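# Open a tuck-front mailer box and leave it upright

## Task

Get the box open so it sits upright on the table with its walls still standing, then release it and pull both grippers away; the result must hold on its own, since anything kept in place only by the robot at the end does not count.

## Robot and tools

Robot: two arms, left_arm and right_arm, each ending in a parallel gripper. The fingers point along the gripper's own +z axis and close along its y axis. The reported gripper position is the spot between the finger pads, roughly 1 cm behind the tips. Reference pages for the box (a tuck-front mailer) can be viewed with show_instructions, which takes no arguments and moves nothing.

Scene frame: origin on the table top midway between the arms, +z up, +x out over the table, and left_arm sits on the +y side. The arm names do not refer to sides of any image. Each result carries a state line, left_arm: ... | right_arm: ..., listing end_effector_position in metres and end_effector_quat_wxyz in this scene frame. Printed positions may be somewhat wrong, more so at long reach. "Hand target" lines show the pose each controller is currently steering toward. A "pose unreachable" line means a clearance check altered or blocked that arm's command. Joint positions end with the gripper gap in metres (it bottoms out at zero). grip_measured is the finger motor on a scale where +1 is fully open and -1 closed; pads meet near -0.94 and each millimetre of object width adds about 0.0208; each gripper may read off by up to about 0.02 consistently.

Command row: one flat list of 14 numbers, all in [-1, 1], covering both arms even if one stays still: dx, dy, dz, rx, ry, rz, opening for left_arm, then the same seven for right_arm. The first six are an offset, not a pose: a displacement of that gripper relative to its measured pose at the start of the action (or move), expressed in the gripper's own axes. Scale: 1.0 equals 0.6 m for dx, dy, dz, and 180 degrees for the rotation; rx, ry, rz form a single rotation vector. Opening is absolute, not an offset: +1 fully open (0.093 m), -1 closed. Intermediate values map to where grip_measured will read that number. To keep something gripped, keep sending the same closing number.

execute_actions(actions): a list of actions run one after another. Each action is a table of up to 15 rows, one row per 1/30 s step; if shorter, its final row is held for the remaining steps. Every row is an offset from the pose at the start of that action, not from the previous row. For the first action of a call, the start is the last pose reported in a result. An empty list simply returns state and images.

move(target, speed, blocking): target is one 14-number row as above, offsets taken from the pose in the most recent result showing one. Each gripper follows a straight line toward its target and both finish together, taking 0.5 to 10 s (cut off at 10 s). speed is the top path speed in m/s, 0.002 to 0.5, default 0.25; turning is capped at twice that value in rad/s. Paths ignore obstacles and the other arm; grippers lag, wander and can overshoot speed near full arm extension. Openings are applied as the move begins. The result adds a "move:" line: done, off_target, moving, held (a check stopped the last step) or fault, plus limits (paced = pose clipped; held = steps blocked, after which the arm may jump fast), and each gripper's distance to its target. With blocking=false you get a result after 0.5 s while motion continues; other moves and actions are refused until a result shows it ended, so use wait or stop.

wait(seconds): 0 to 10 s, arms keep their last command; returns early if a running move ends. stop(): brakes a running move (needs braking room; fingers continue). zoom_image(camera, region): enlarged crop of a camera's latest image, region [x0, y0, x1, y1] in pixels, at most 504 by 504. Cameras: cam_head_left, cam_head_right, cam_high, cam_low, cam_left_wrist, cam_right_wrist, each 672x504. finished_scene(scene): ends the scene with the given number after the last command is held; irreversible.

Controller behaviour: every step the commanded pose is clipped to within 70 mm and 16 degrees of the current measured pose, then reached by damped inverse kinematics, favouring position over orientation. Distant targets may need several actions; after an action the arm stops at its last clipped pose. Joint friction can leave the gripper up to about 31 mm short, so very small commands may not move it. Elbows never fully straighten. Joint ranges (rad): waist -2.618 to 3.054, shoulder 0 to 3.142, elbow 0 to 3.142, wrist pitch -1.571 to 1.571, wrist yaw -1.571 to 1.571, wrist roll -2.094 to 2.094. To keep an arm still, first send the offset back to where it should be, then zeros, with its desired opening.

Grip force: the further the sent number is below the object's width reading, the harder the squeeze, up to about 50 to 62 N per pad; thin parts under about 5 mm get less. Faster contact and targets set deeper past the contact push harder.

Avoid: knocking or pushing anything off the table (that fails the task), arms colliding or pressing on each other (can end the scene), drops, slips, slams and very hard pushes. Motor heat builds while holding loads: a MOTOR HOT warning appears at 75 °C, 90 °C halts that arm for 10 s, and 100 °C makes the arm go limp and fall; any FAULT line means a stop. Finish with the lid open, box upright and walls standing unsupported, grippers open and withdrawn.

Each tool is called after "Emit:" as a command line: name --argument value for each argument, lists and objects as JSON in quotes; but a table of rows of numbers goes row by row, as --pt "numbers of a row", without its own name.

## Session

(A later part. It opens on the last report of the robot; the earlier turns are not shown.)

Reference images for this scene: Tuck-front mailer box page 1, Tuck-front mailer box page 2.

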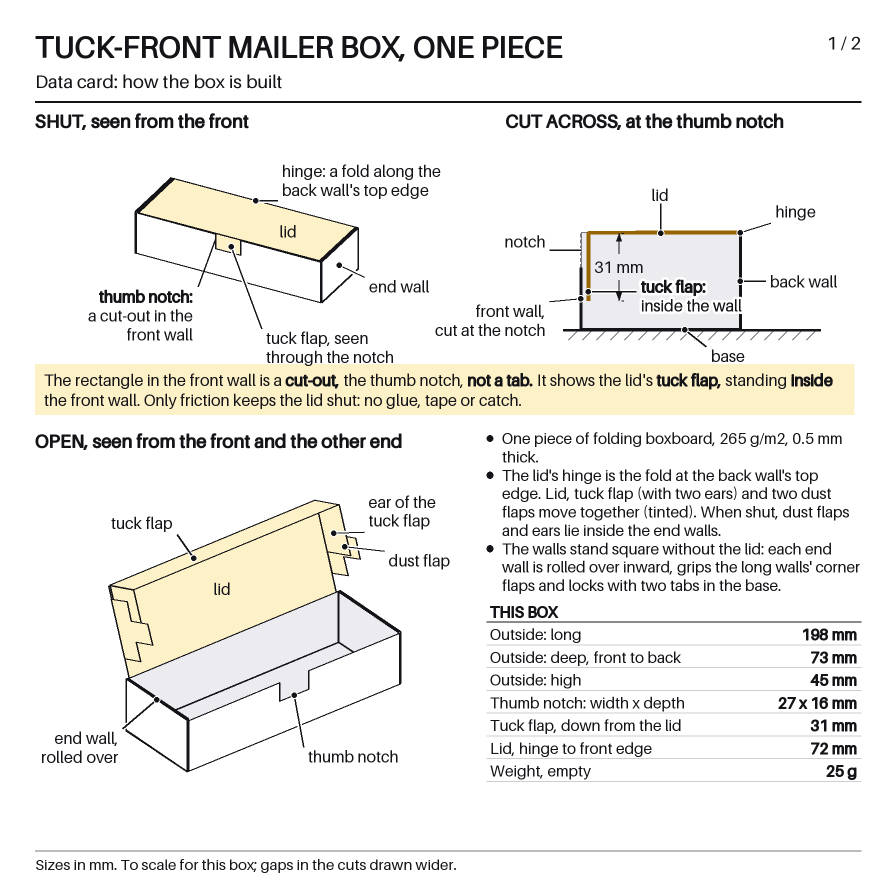

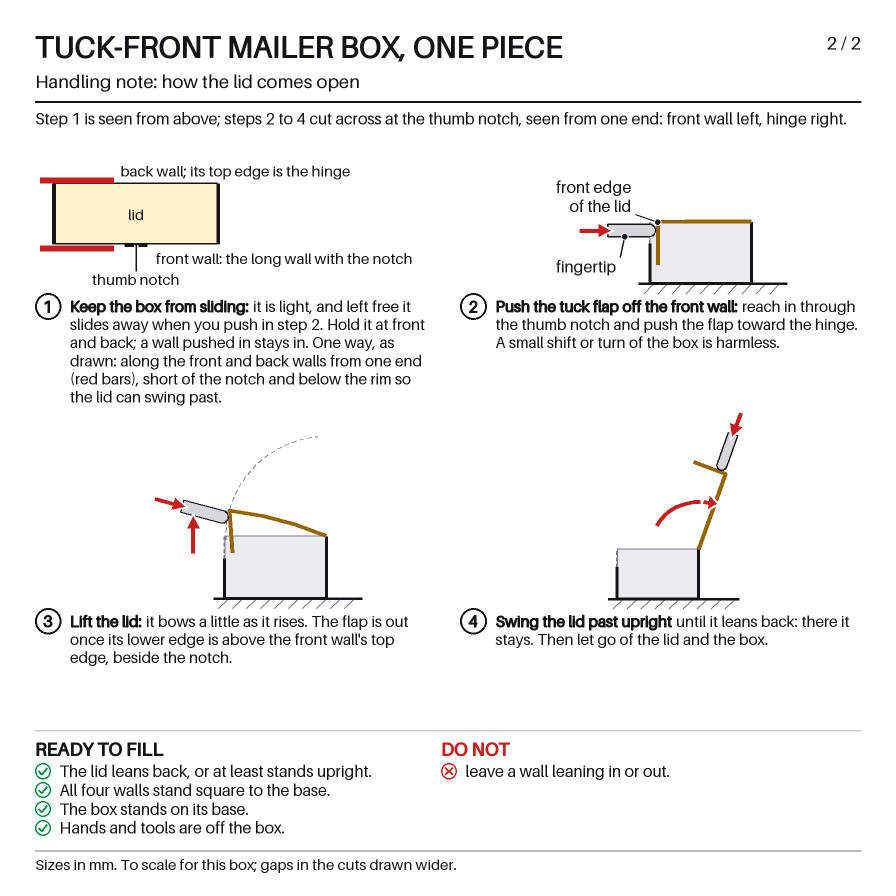

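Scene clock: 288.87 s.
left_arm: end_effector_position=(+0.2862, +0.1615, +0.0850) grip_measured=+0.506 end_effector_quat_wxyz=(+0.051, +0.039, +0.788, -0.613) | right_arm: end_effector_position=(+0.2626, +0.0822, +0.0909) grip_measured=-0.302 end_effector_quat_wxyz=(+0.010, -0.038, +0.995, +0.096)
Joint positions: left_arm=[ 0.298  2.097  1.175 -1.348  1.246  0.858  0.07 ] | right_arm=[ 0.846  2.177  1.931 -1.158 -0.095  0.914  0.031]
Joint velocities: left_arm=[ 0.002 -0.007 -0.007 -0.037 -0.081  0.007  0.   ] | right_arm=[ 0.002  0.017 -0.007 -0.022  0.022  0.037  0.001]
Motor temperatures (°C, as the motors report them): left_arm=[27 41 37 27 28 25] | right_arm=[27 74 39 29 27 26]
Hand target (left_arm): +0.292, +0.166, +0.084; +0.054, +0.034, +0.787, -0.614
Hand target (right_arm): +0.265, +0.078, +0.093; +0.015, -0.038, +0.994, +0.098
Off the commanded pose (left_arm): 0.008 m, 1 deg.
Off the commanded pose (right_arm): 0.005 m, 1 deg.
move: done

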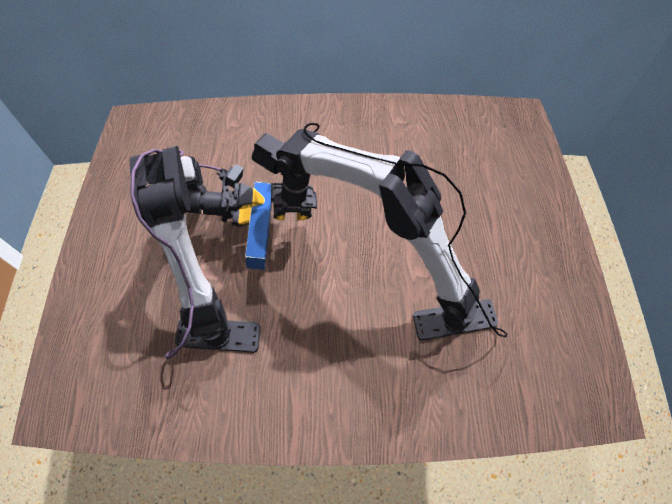

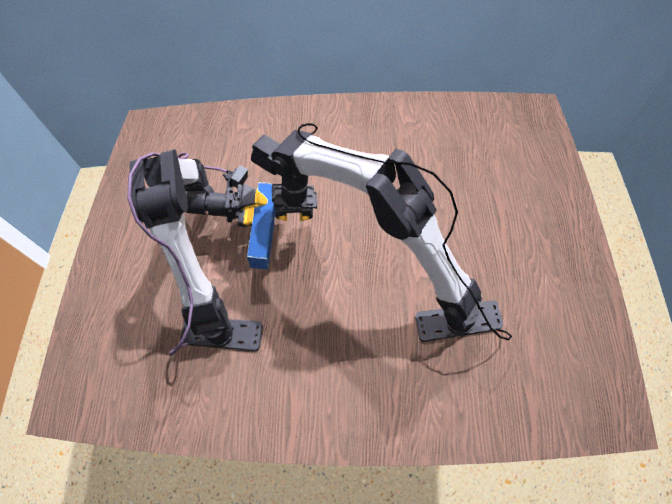

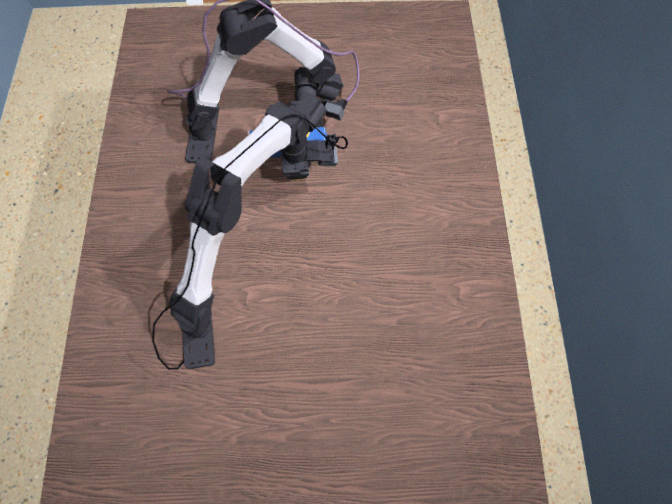

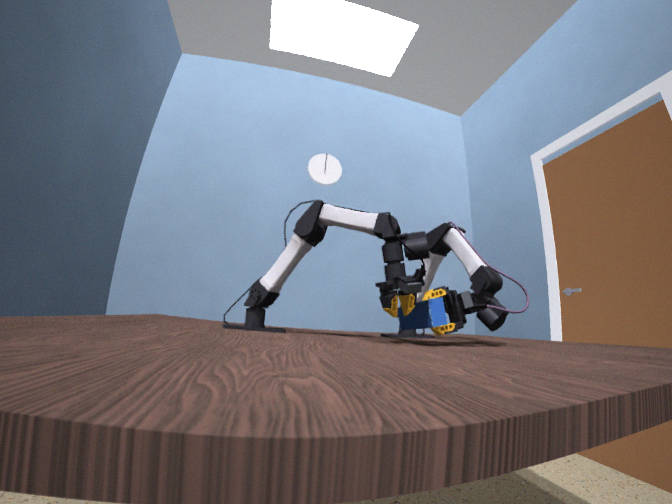

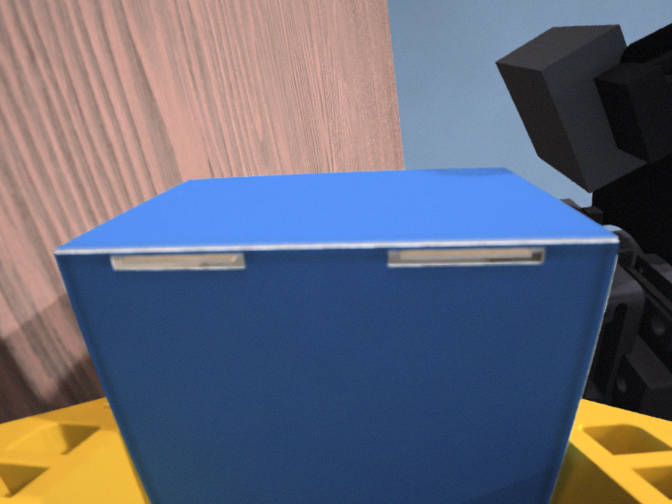

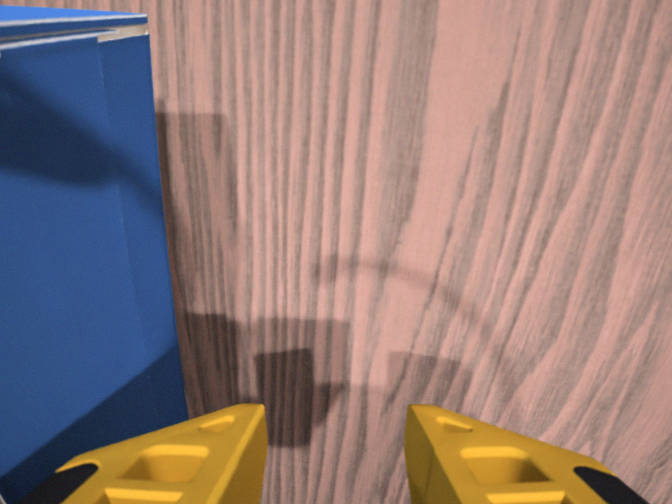

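Emit:
move --target '[0,0,0.03,0,-0.02,-0.027,0.5,0,-0.02,-0.09,0,0,0,-0.8]' --speed 0.04

Emit:
move --target '[0,0,0,0,0,0,0.5,0,0.07,0,-0.07,0,0,-0.8]' --speed 0.04

Scene clock: 296.70 s.
left_arm: end_effector_position=(+0.2925, +0.1489, +0.0764) grip_measured=+0.506 end_effector_quat_wxyz=(+0.052, -0.015, +0.789, -0.612) | right_arm: end_effector_position=(+0.2595, +0.0599, +0.1287) grip_measured=-0.798 end_effector_quat_wxyz=(+0.003, -0.036, +0.996, +0.083)
Joint positions: left_arm=[ 0.258  2.006  1.045 -0.996  1.302  0.465  0.07 ] | right_arm=[ 0.824  2.127  2.007 -1.316 -0.095  0.894  0.007]
Joint velocities: left_arm=[-0.007 -0.027 -0.032  0.081  0.051 -0.11  -0.002] | right_arm=[ 0.027 -0.007 -0.012  0.007 -0.037 -0.051 -0.001]
Motor temperatures (°C, as the motors report them): left_arm=[27 41 37 27 28 25] | right_arm=[27 75 39 29 27 26]
Hand target (left_arm): +0.287, +0.144, +0.080; +0.050, -0.015, +0.787, -0.615
Hand target (right_arm): +0.264, +0.060, +0.142; +0.010, -0.038, +0.995, +0.095
Off the commanded pose (left_arm): 0.009 m, 1 deg.
Off the commanded pose (right_arm): 0.013 m, 2 deg.
MOTOR HOT: a motor of the right arm reached 75 °C. Now the hottest motor of the right arm, joint 2 (shoulder), reports 75 °C. The controller's stop level is 90 °C. To cool a motor, set the load down, stop pushing, or move to a pose that needs little force.
move: off_target (right_arm)

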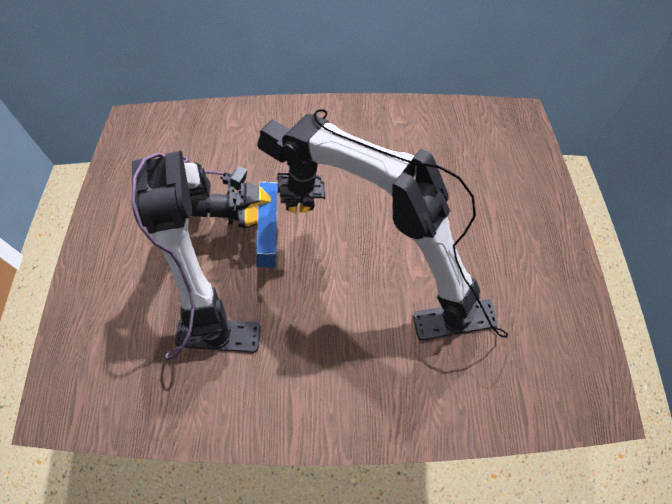

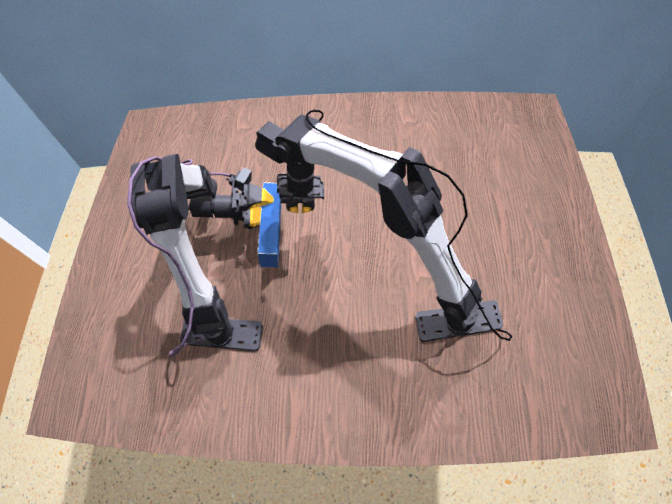

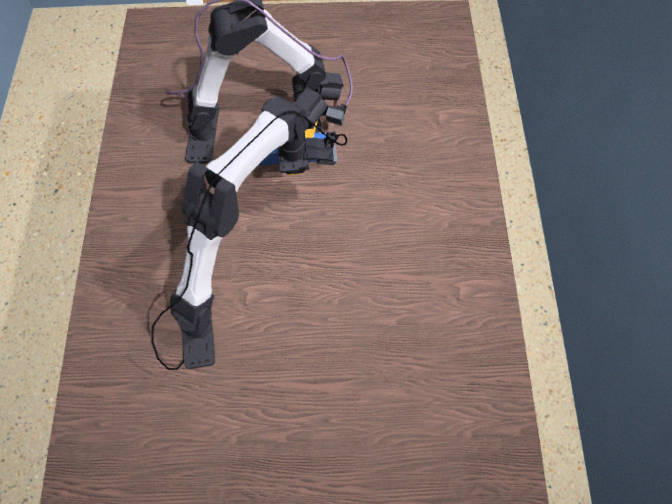

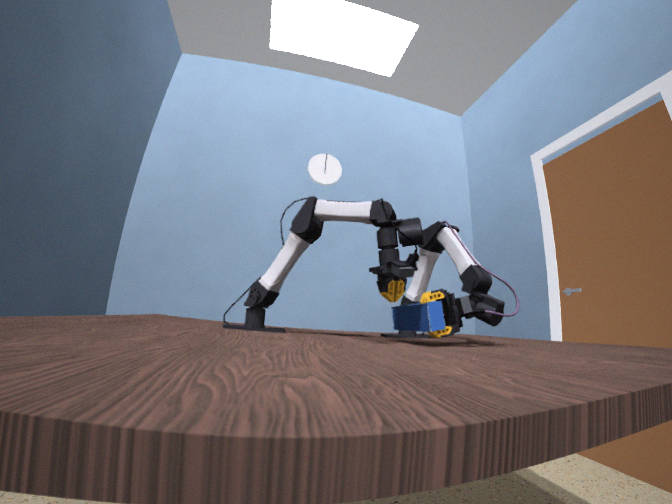

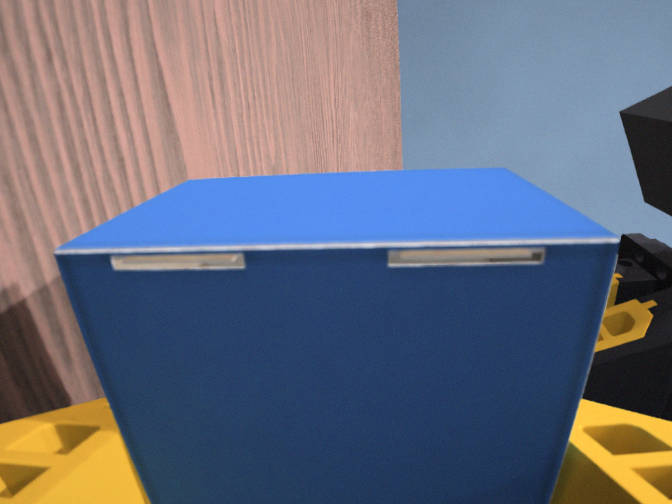

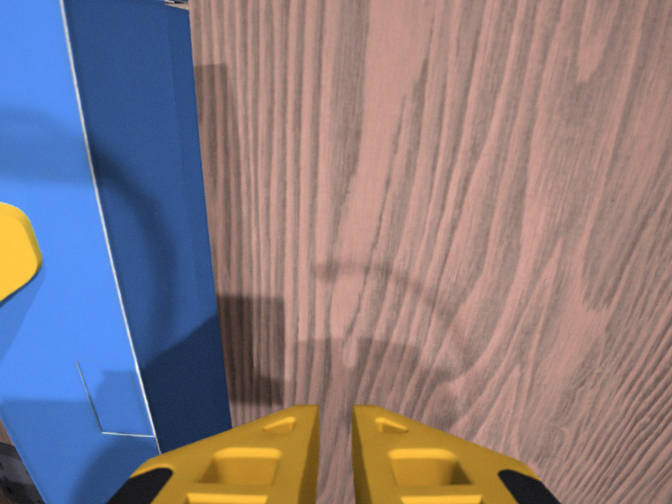

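Scene clock: 299.73 s.
left_arm: end_effector_position=(+0.2925, +0.1489, +0.0765) grip_measured=+0.506 end_effector_quat_wxyz=(+0.052, -0.014, +0.789, -0.612) | right_arm: end_effector_position=(+0.2611, +0.0997, +0.1340) grip_measured=-0.798 end_effector_quat_wxyz=(-0.002, -0.036, +0.982, +0.186)
Joint positions: left_arm=[ 0.258  2.005  1.045 -0.995  1.302  0.465  0.07 ] | right_arm=[ 0.824  2.103  1.944 -1.111 -0.225  0.922  0.007]
Joint velocities: left_arm=[ 0.007 -0.007  0.017  0.007 -0.022 -0.007  0.   ] | right_arm=[ 0.002 -0.007 -0.007  0.007 -0.007 -0.051  0.001]
Motor temperatures (°C, as the motors report them): left_arm=[27 41 37 27 28 25] | right_arm=[27 75 39 29 27 26]
Hand target (left_arm): +0.292, +0.149, +0.076; +0.052, -0.014, +0.789, -0.612
Hand target (right_arm): +0.256, +0.101, +0.136; -0.003, -0.036, +0.981, +0.191
Off the commanded pose (left_arm): 0.000 m, 0 deg.
Off the commanded pose (right_arm): 0.005 m, 1 deg.
MOTOR HOT: still on. Now the hottest motor of the right arm, joint 2 (shoulder), reports 75 °C; the controller's stop level is 90 °C.
move: done

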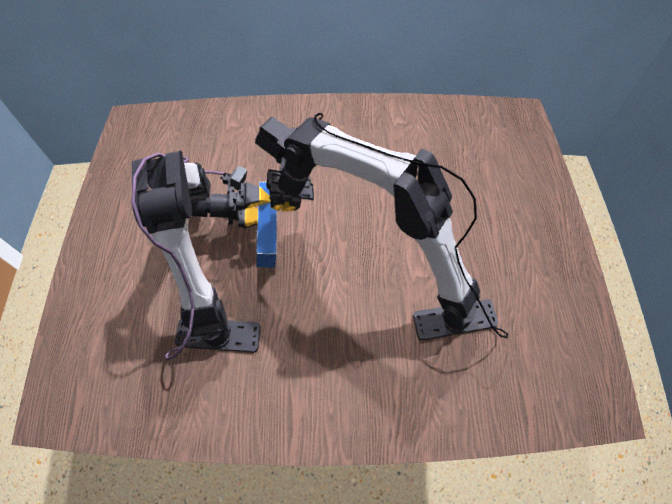

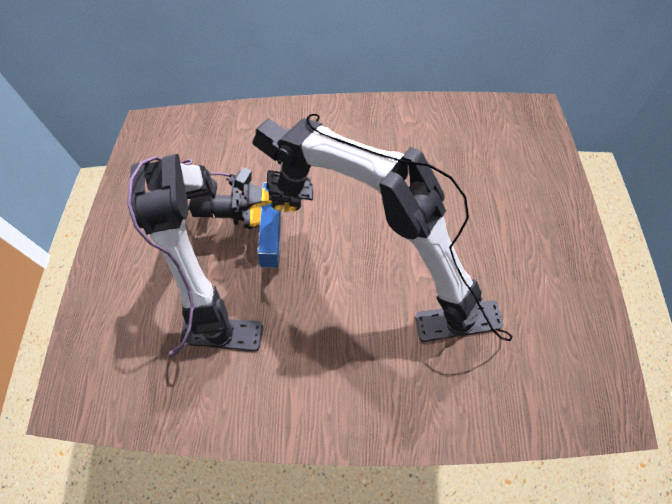

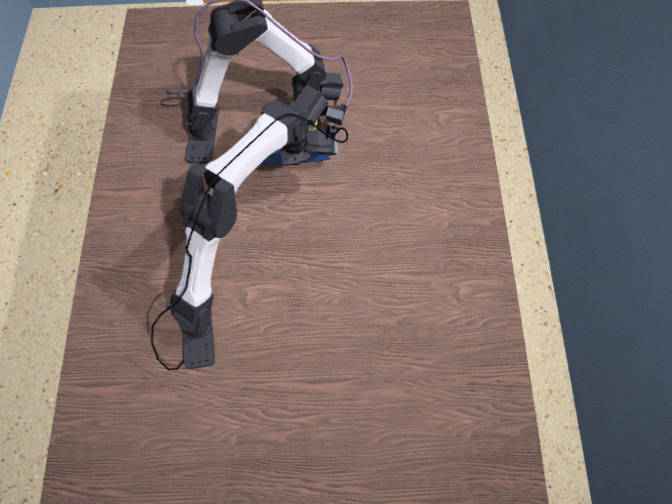

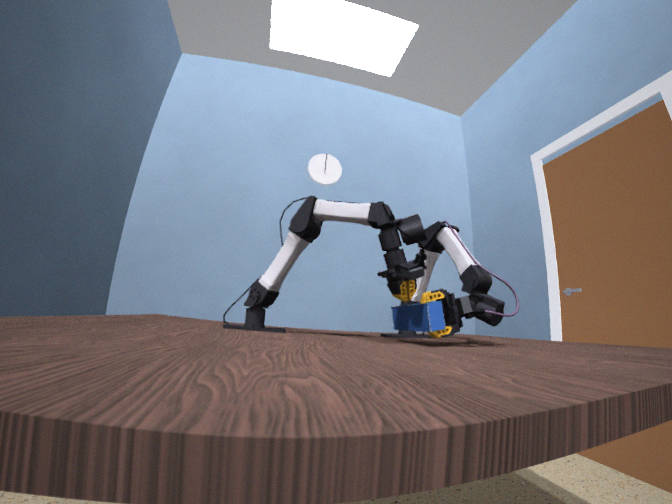

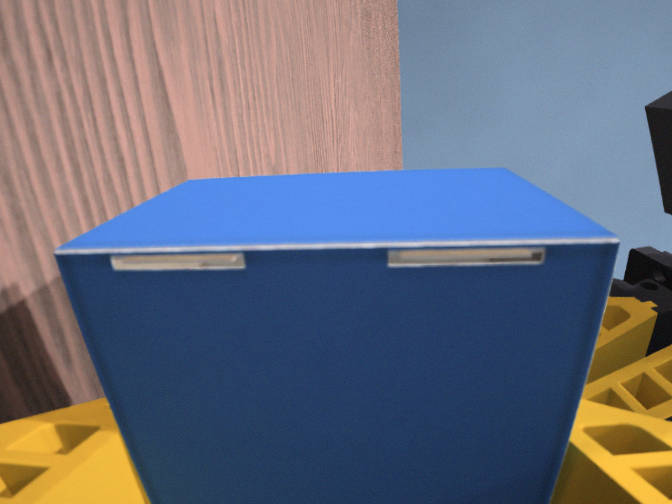

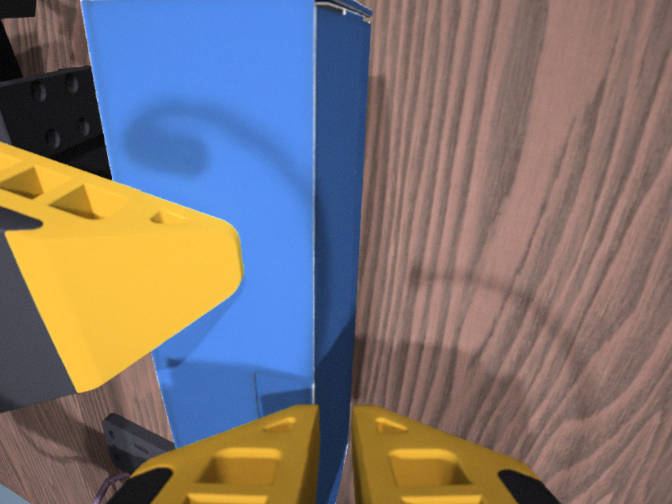

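Emit:
move --target '[0,0,0,0,0,0,0.5,0,0.04,0.005,-0.04,0,0,-0.8]' --speed 0.02

Scene clock: 306.80 s.
left_arm: end_effector_position=(+0.2925, +0.1489, +0.0765) grip_measured=+0.506 end_effector_quat_wxyz=(+0.052, -0.014, +0.789, -0.612) | right_arm: end_effector_position=(+0.2635, +0.1225, +0.1370) grip_measured=-0.798 end_effector_quat_wxyz=(-0.005, -0.035, +0.970, +0.241)
Joint positions: left_arm=[ 0.258  2.005  1.045 -0.995  1.302  0.465  0.07 ] | right_arm=[ 0.824  2.103  1.915 -0.99  -0.293  0.946  0.007]
Joint velocities: left_arm=[ 0.002 -0.012  0.017  0.007 -0.007 -0.022 -0.   ] | right_arm=[-0.002 -0.012 -0.022 -0.007 -0.051  0.007  0.001]
Motor temperatures (°C, as the motors report them): left_arm=[27 41 36 27 28 25] | right_arm=[27 76 39 29 27 26]
Hand target (left_arm): +0.293, +0.149, +0.076; +0.052, -0.014, +0.789, -0.612
Hand target (right_arm): +0.259, +0.123, +0.140; -0.006, -0.035, +0.968, +0.247
Off the commanded pose (left_arm): 0.000 m, 0 deg.
Off the commanded pose (right_arm): 0.005 m, 1 deg.
MOTOR HOT: still on. Now the hottest motor of the right arm, joint 2 (shoulder), reports 76 °C; the controller's stop level is 90 °C.
move: done

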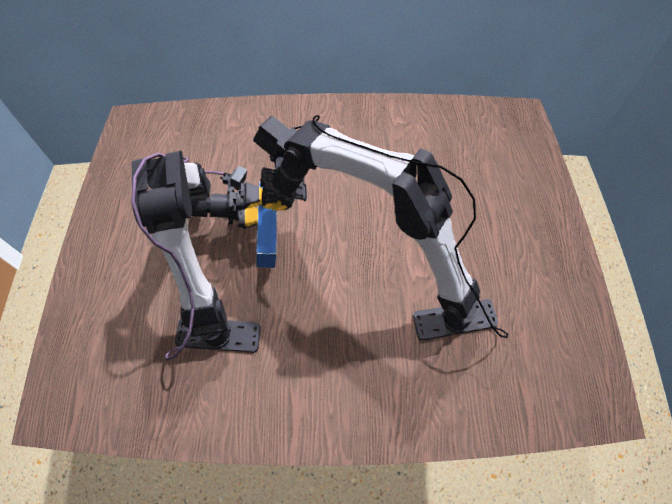

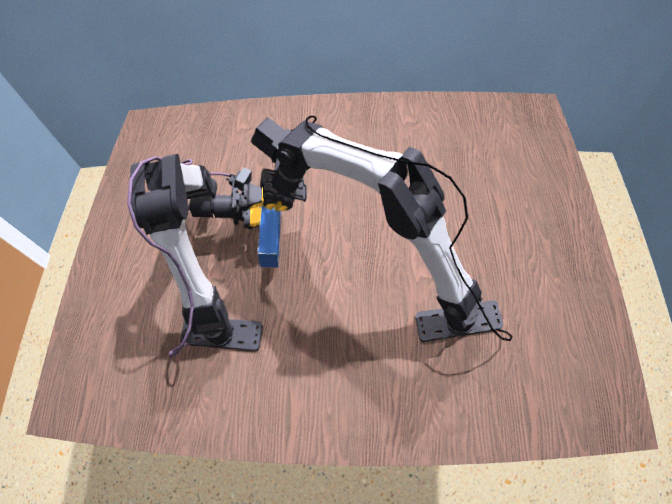

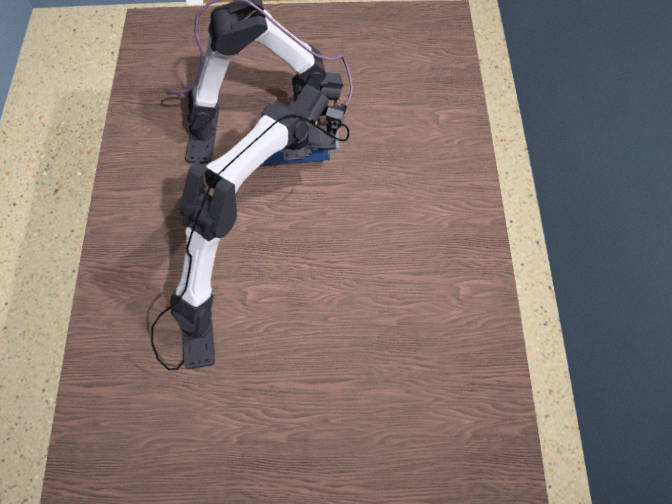

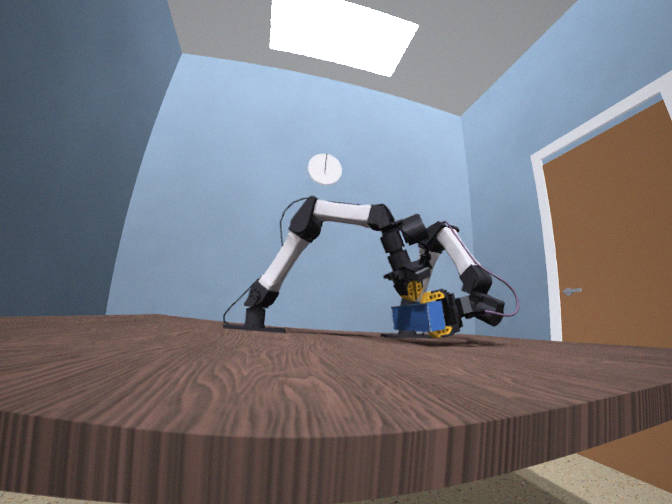

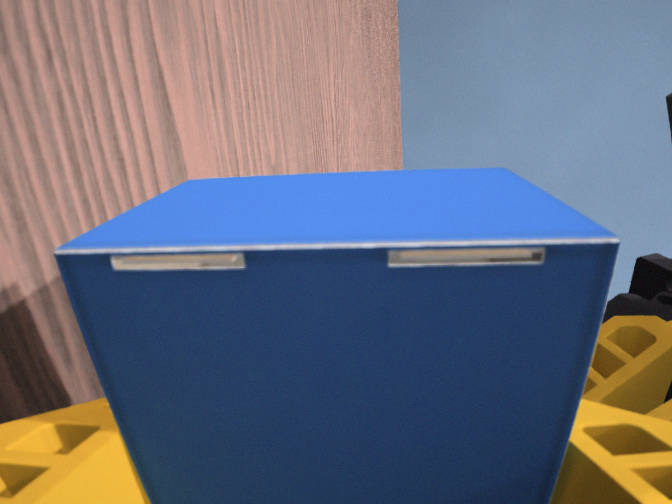

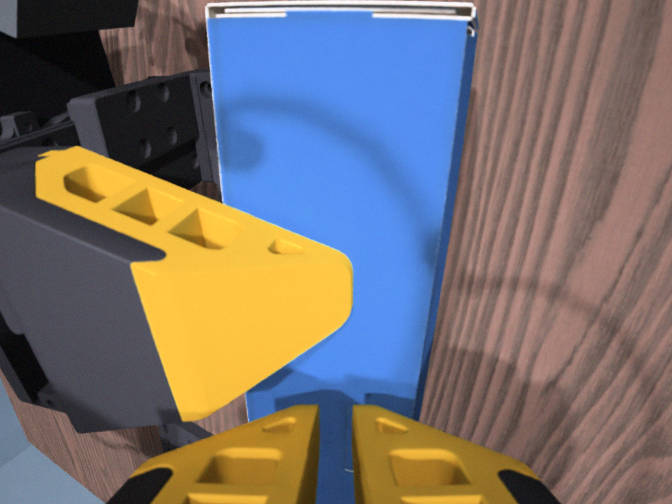

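Emit:
move --target '[0,0,0,0,0,0,0.5,0.016,-0.012,0.025,0,0,0,-0.8]' --speed 0.012

Scene clock: 310.93 s.
left_arm: end_effector_position=(+0.2914, +0.1497, +0.0731) grip_measured=+0.506 end_effector_quat_wxyz=(+0.050, -0.011, +0.796, -0.604) | right_arm: end_effector_position=(+0.2610, +0.1219, +0.1238) grip_measured=-0.798 end_effector_quat_wxyz=(-0.003, -0.034, +0.969, +0.243)
Joint positions: left_arm=[ 0.258  2.005  1.045 -0.992  1.28   0.465  0.07 ] | right_arm=[ 0.828  2.086  1.835 -0.918 -0.29   0.954  0.007]
Joint velocities: left_arm=[-0.012 -0.002 -0.007  0.007 -0.022 -0.095 -0.001] | right_arm=[ 0.007  0.002 -0.007  0.022  0.007  0.037  0.   ]
Motor temperatures (°C, as the motors report them): left_arm=[27 41 36 27 28 25] | right_arm=[27 76 39 30 27 26]
Hand target (left_arm): +0.293, +0.149, +0.076; +0.052, -0.014, +0.789, -0.611
Hand target (right_arm): +0.254, +0.122, +0.120; -0.005, -0.035, +0.970, +0.241
Off the commanded pose (left_arm): 0.004 m, 1 deg.
Off the commanded pose (right_arm): 0.008 m, 0 deg.
MOTOR HOT: still on. Now the hottest motor of the right arm, joint 2 (shoulder), reports 76 °C; the controller's stop level is 90 °C.
move: done

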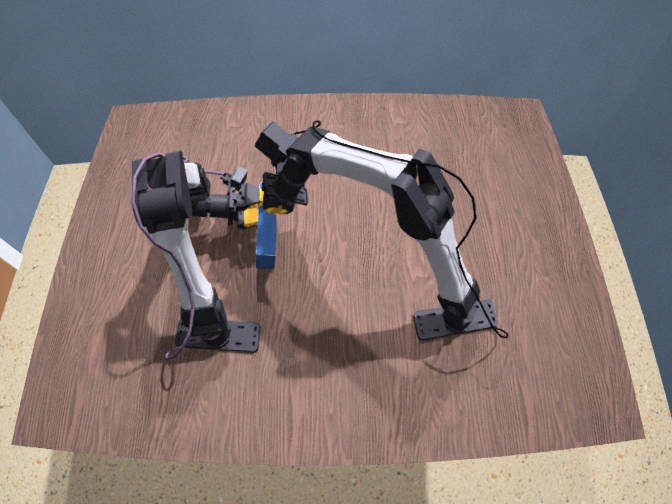

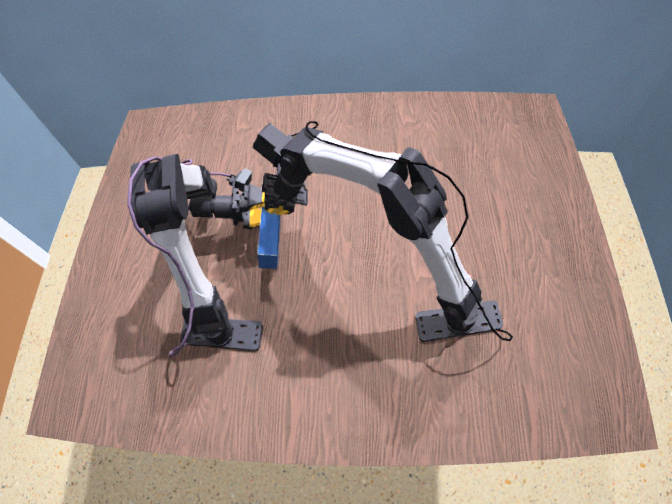

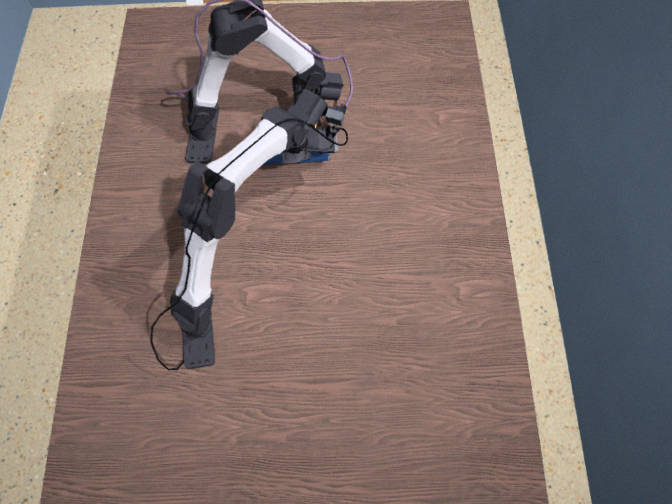

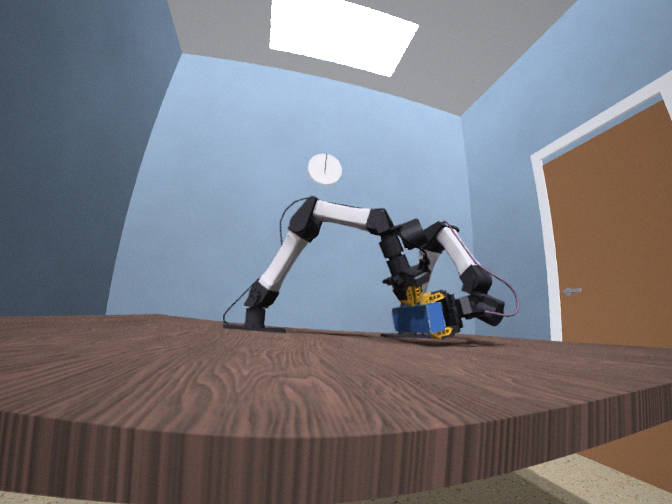

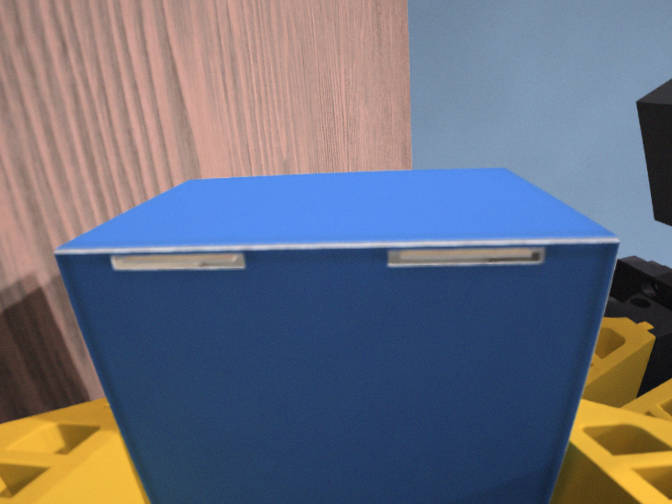

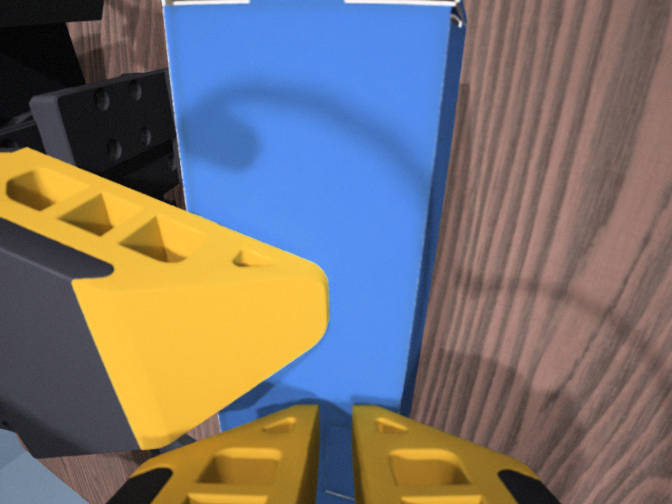

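Emit:
execute_actions --actions '[[[0,0,0,0,0,0,0.5,0.025,0.008,-0.01,0,0,0.03,-0.8]],[[0,0,0,0,0,0,0.5,0,0,0,0,0,0,-0.8]]]'

Emit:
move --target '[0,0,0,0,0,0,0.5,0,-0.003,0.018,0,0,0,-0.8]' --speed 0.012

Scene clock: 314.00 s.
left_arm: end_effector_position=(+0.2913, +0.1498, +0.0728) grip_measured=+0.506 end_effector_quat_wxyz=(+0.049, -0.011, +0.796, -0.603) | right_arm: end_effector_position=(+0.2504, +0.1266, +0.1348) grip_measured=-0.798 end_effector_quat_wxyz=(-0.011, +0.006, +0.968, +0.250)
Joint positions: left_arm=[ 0.258  2.005  1.045 -0.992  1.278  0.465  0.07 ] | right_arm=[ 0.853  2.062  1.834 -0.92  -0.285  1.063  0.007]
Joint velocities: left_arm=[-0.002  0.012 -0.007  0.081 -0.037  0.007  0.   ] | right_arm=[ 0.002 -0.007 -0.012 -0.037  0.022  0.007 -0.002]
Motor temperatures (°C, as the motors report them): left_arm=[27 41 36 27 28 25] | right_arm=[27 76 39 30 27 26]
Hand target (left_arm): +0.291, +0.150, +0.073; +0.049, -0.011, +0.796, -0.603
Hand target (right_arm): +0.250, +0.127, +0.135; -0.011, +0.005, +0.968, +0.250
Off the commanded pose (left_arm): 0.000 m, 0 deg.
Off the commanded pose (right_arm): 0.000 m, 0 deg.
MOTOR HOT: still on. Now the hottest motor of the right arm, joint 2 (shoulder), reports 76 °C; the controller's stop level is 90 °C.

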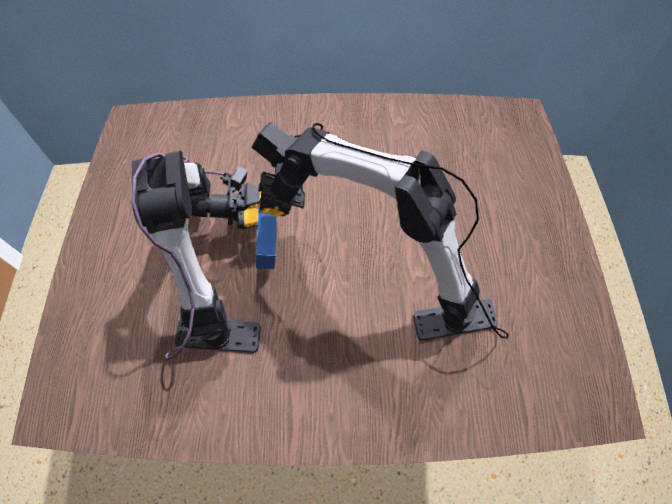

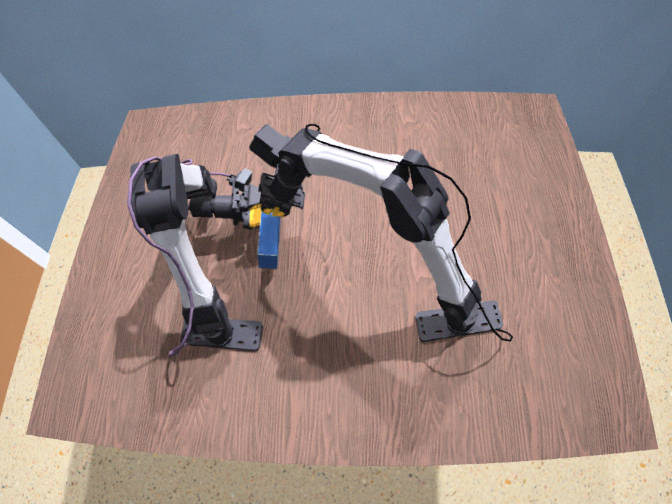

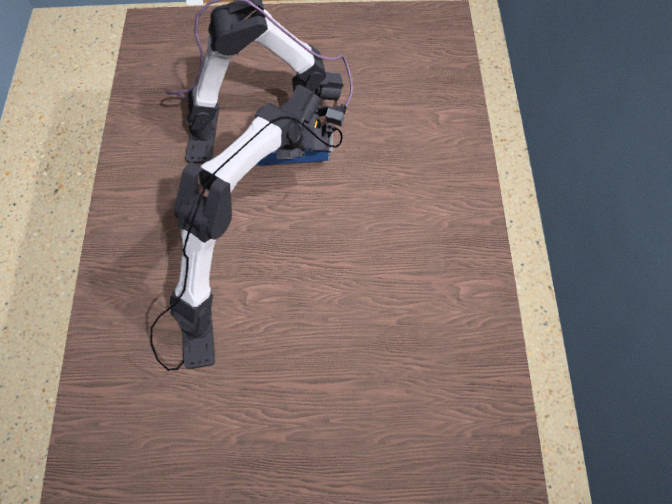

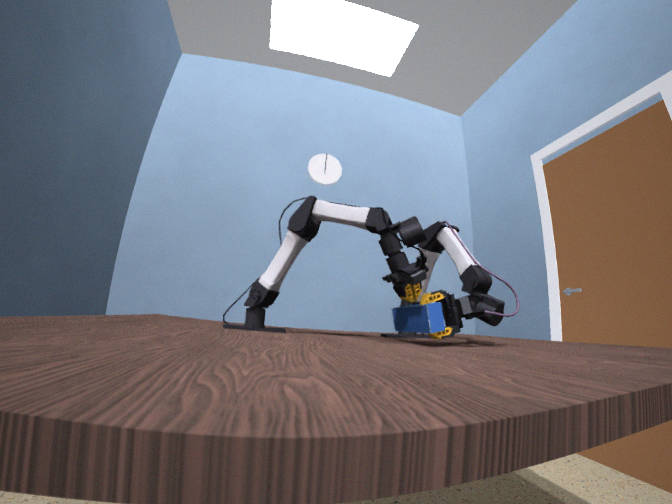

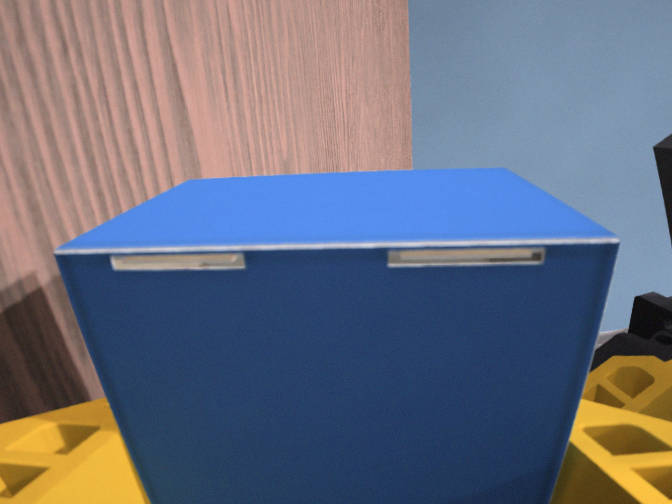

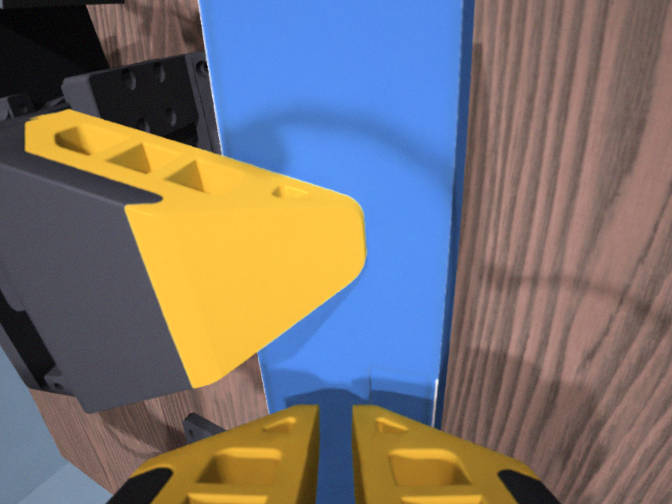

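Scene clock: 315.13 s.
left_arm: end_effector_position=(+0.2913, +0.1498, +0.0728) grip_measured=+0.506 end_effector_quat_wxyz=(+0.049, -0.011, +0.796, -0.603) | right_arm: end_effector_position=(+0.2529, +0.1303, +0.1368) grip_measured=-0.798 end_effector_quat_wxyz=(-0.005, +0.004, +0.966, +0.258)
Joint positions: left_arm=[ 0.258  2.005  1.045 -0.992  1.278  0.465  0.07 ] | right_arm=[ 0.853  2.062  1.834 -0.899 -0.285  1.063  0.007]
Joint velocities: left_arm=[-0.012 -0.007 -0.007 -0.051 -0.022  0.007  0.   ] | right_arm=[ 0.012  0.017  0.002  0.037  0.007  0.022 -0.   ]
Motor temperatures (°C, as the motors report them): left_arm=[27 41 36 27 28 25] | right_arm=[27 76 39 30 27 26]
Hand target (left_arm): +0.291, +0.150, +0.073; +0.049, -0.011, +0.796, -0.603
Hand target (right_arm): +0.250, +0.130, +0.125; -0.011, +0.005, +0.968, +0.250
Off the commanded pose (left_arm): 0.000 m, 0 deg.
Off the commanded pose (right_arm): 0.013 m, 1 deg.
MOTOR HOT: still on. Now the hottest motor of the right arm, joint 2 (shoulder), reports 76 °C; the controller's stop level is 90 °C.
move: off_target (right_arm)

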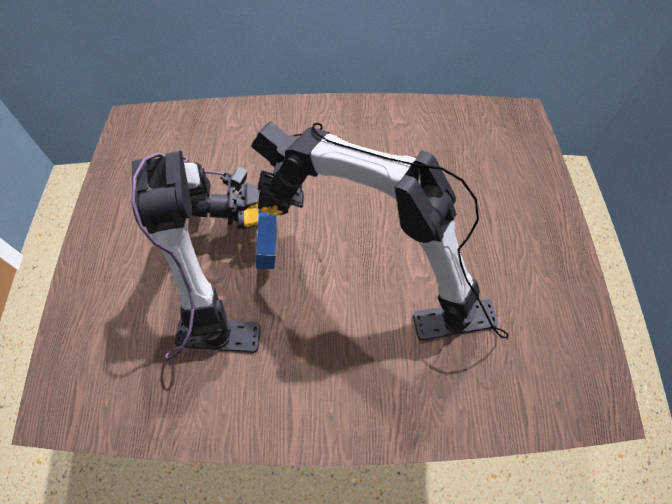

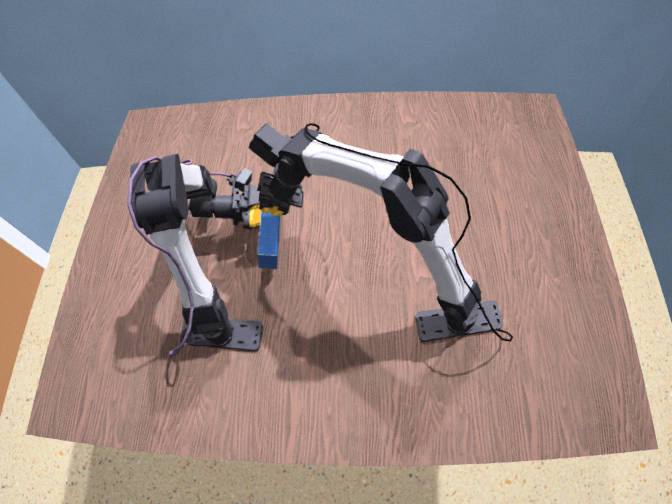

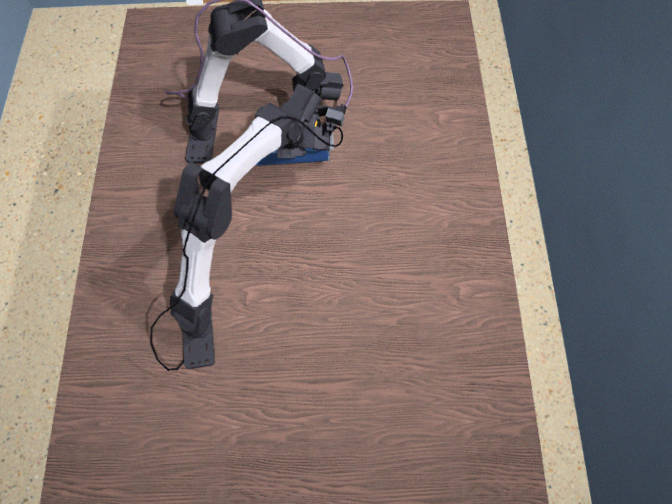

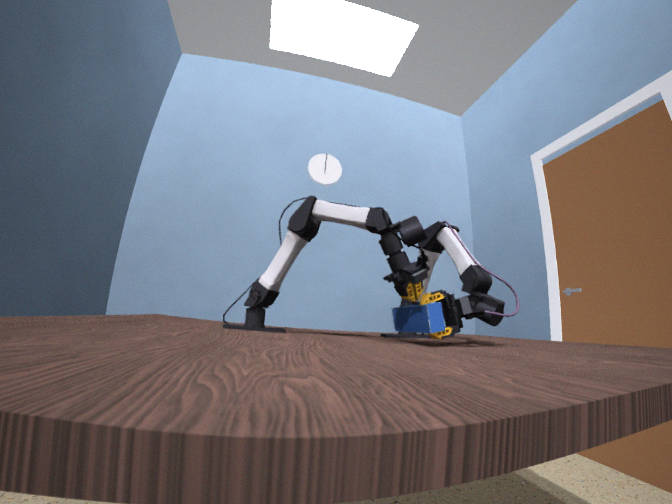

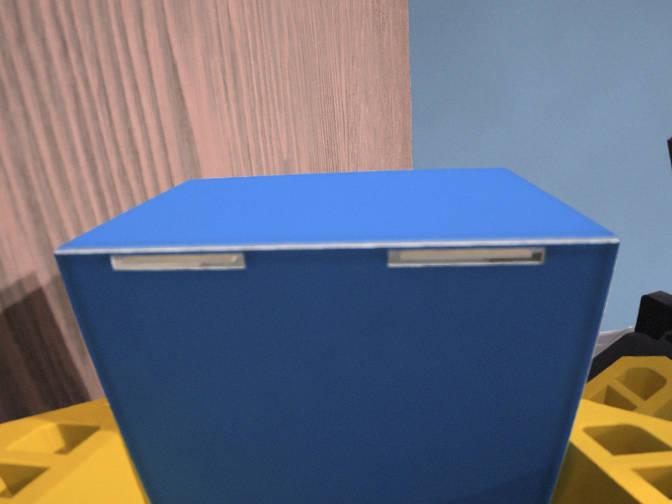

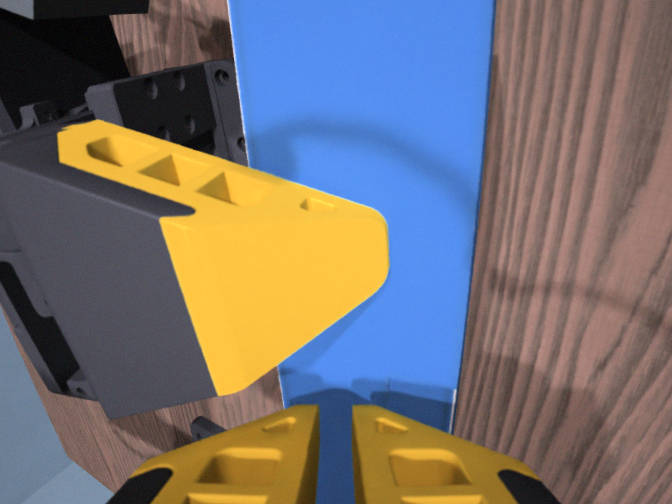

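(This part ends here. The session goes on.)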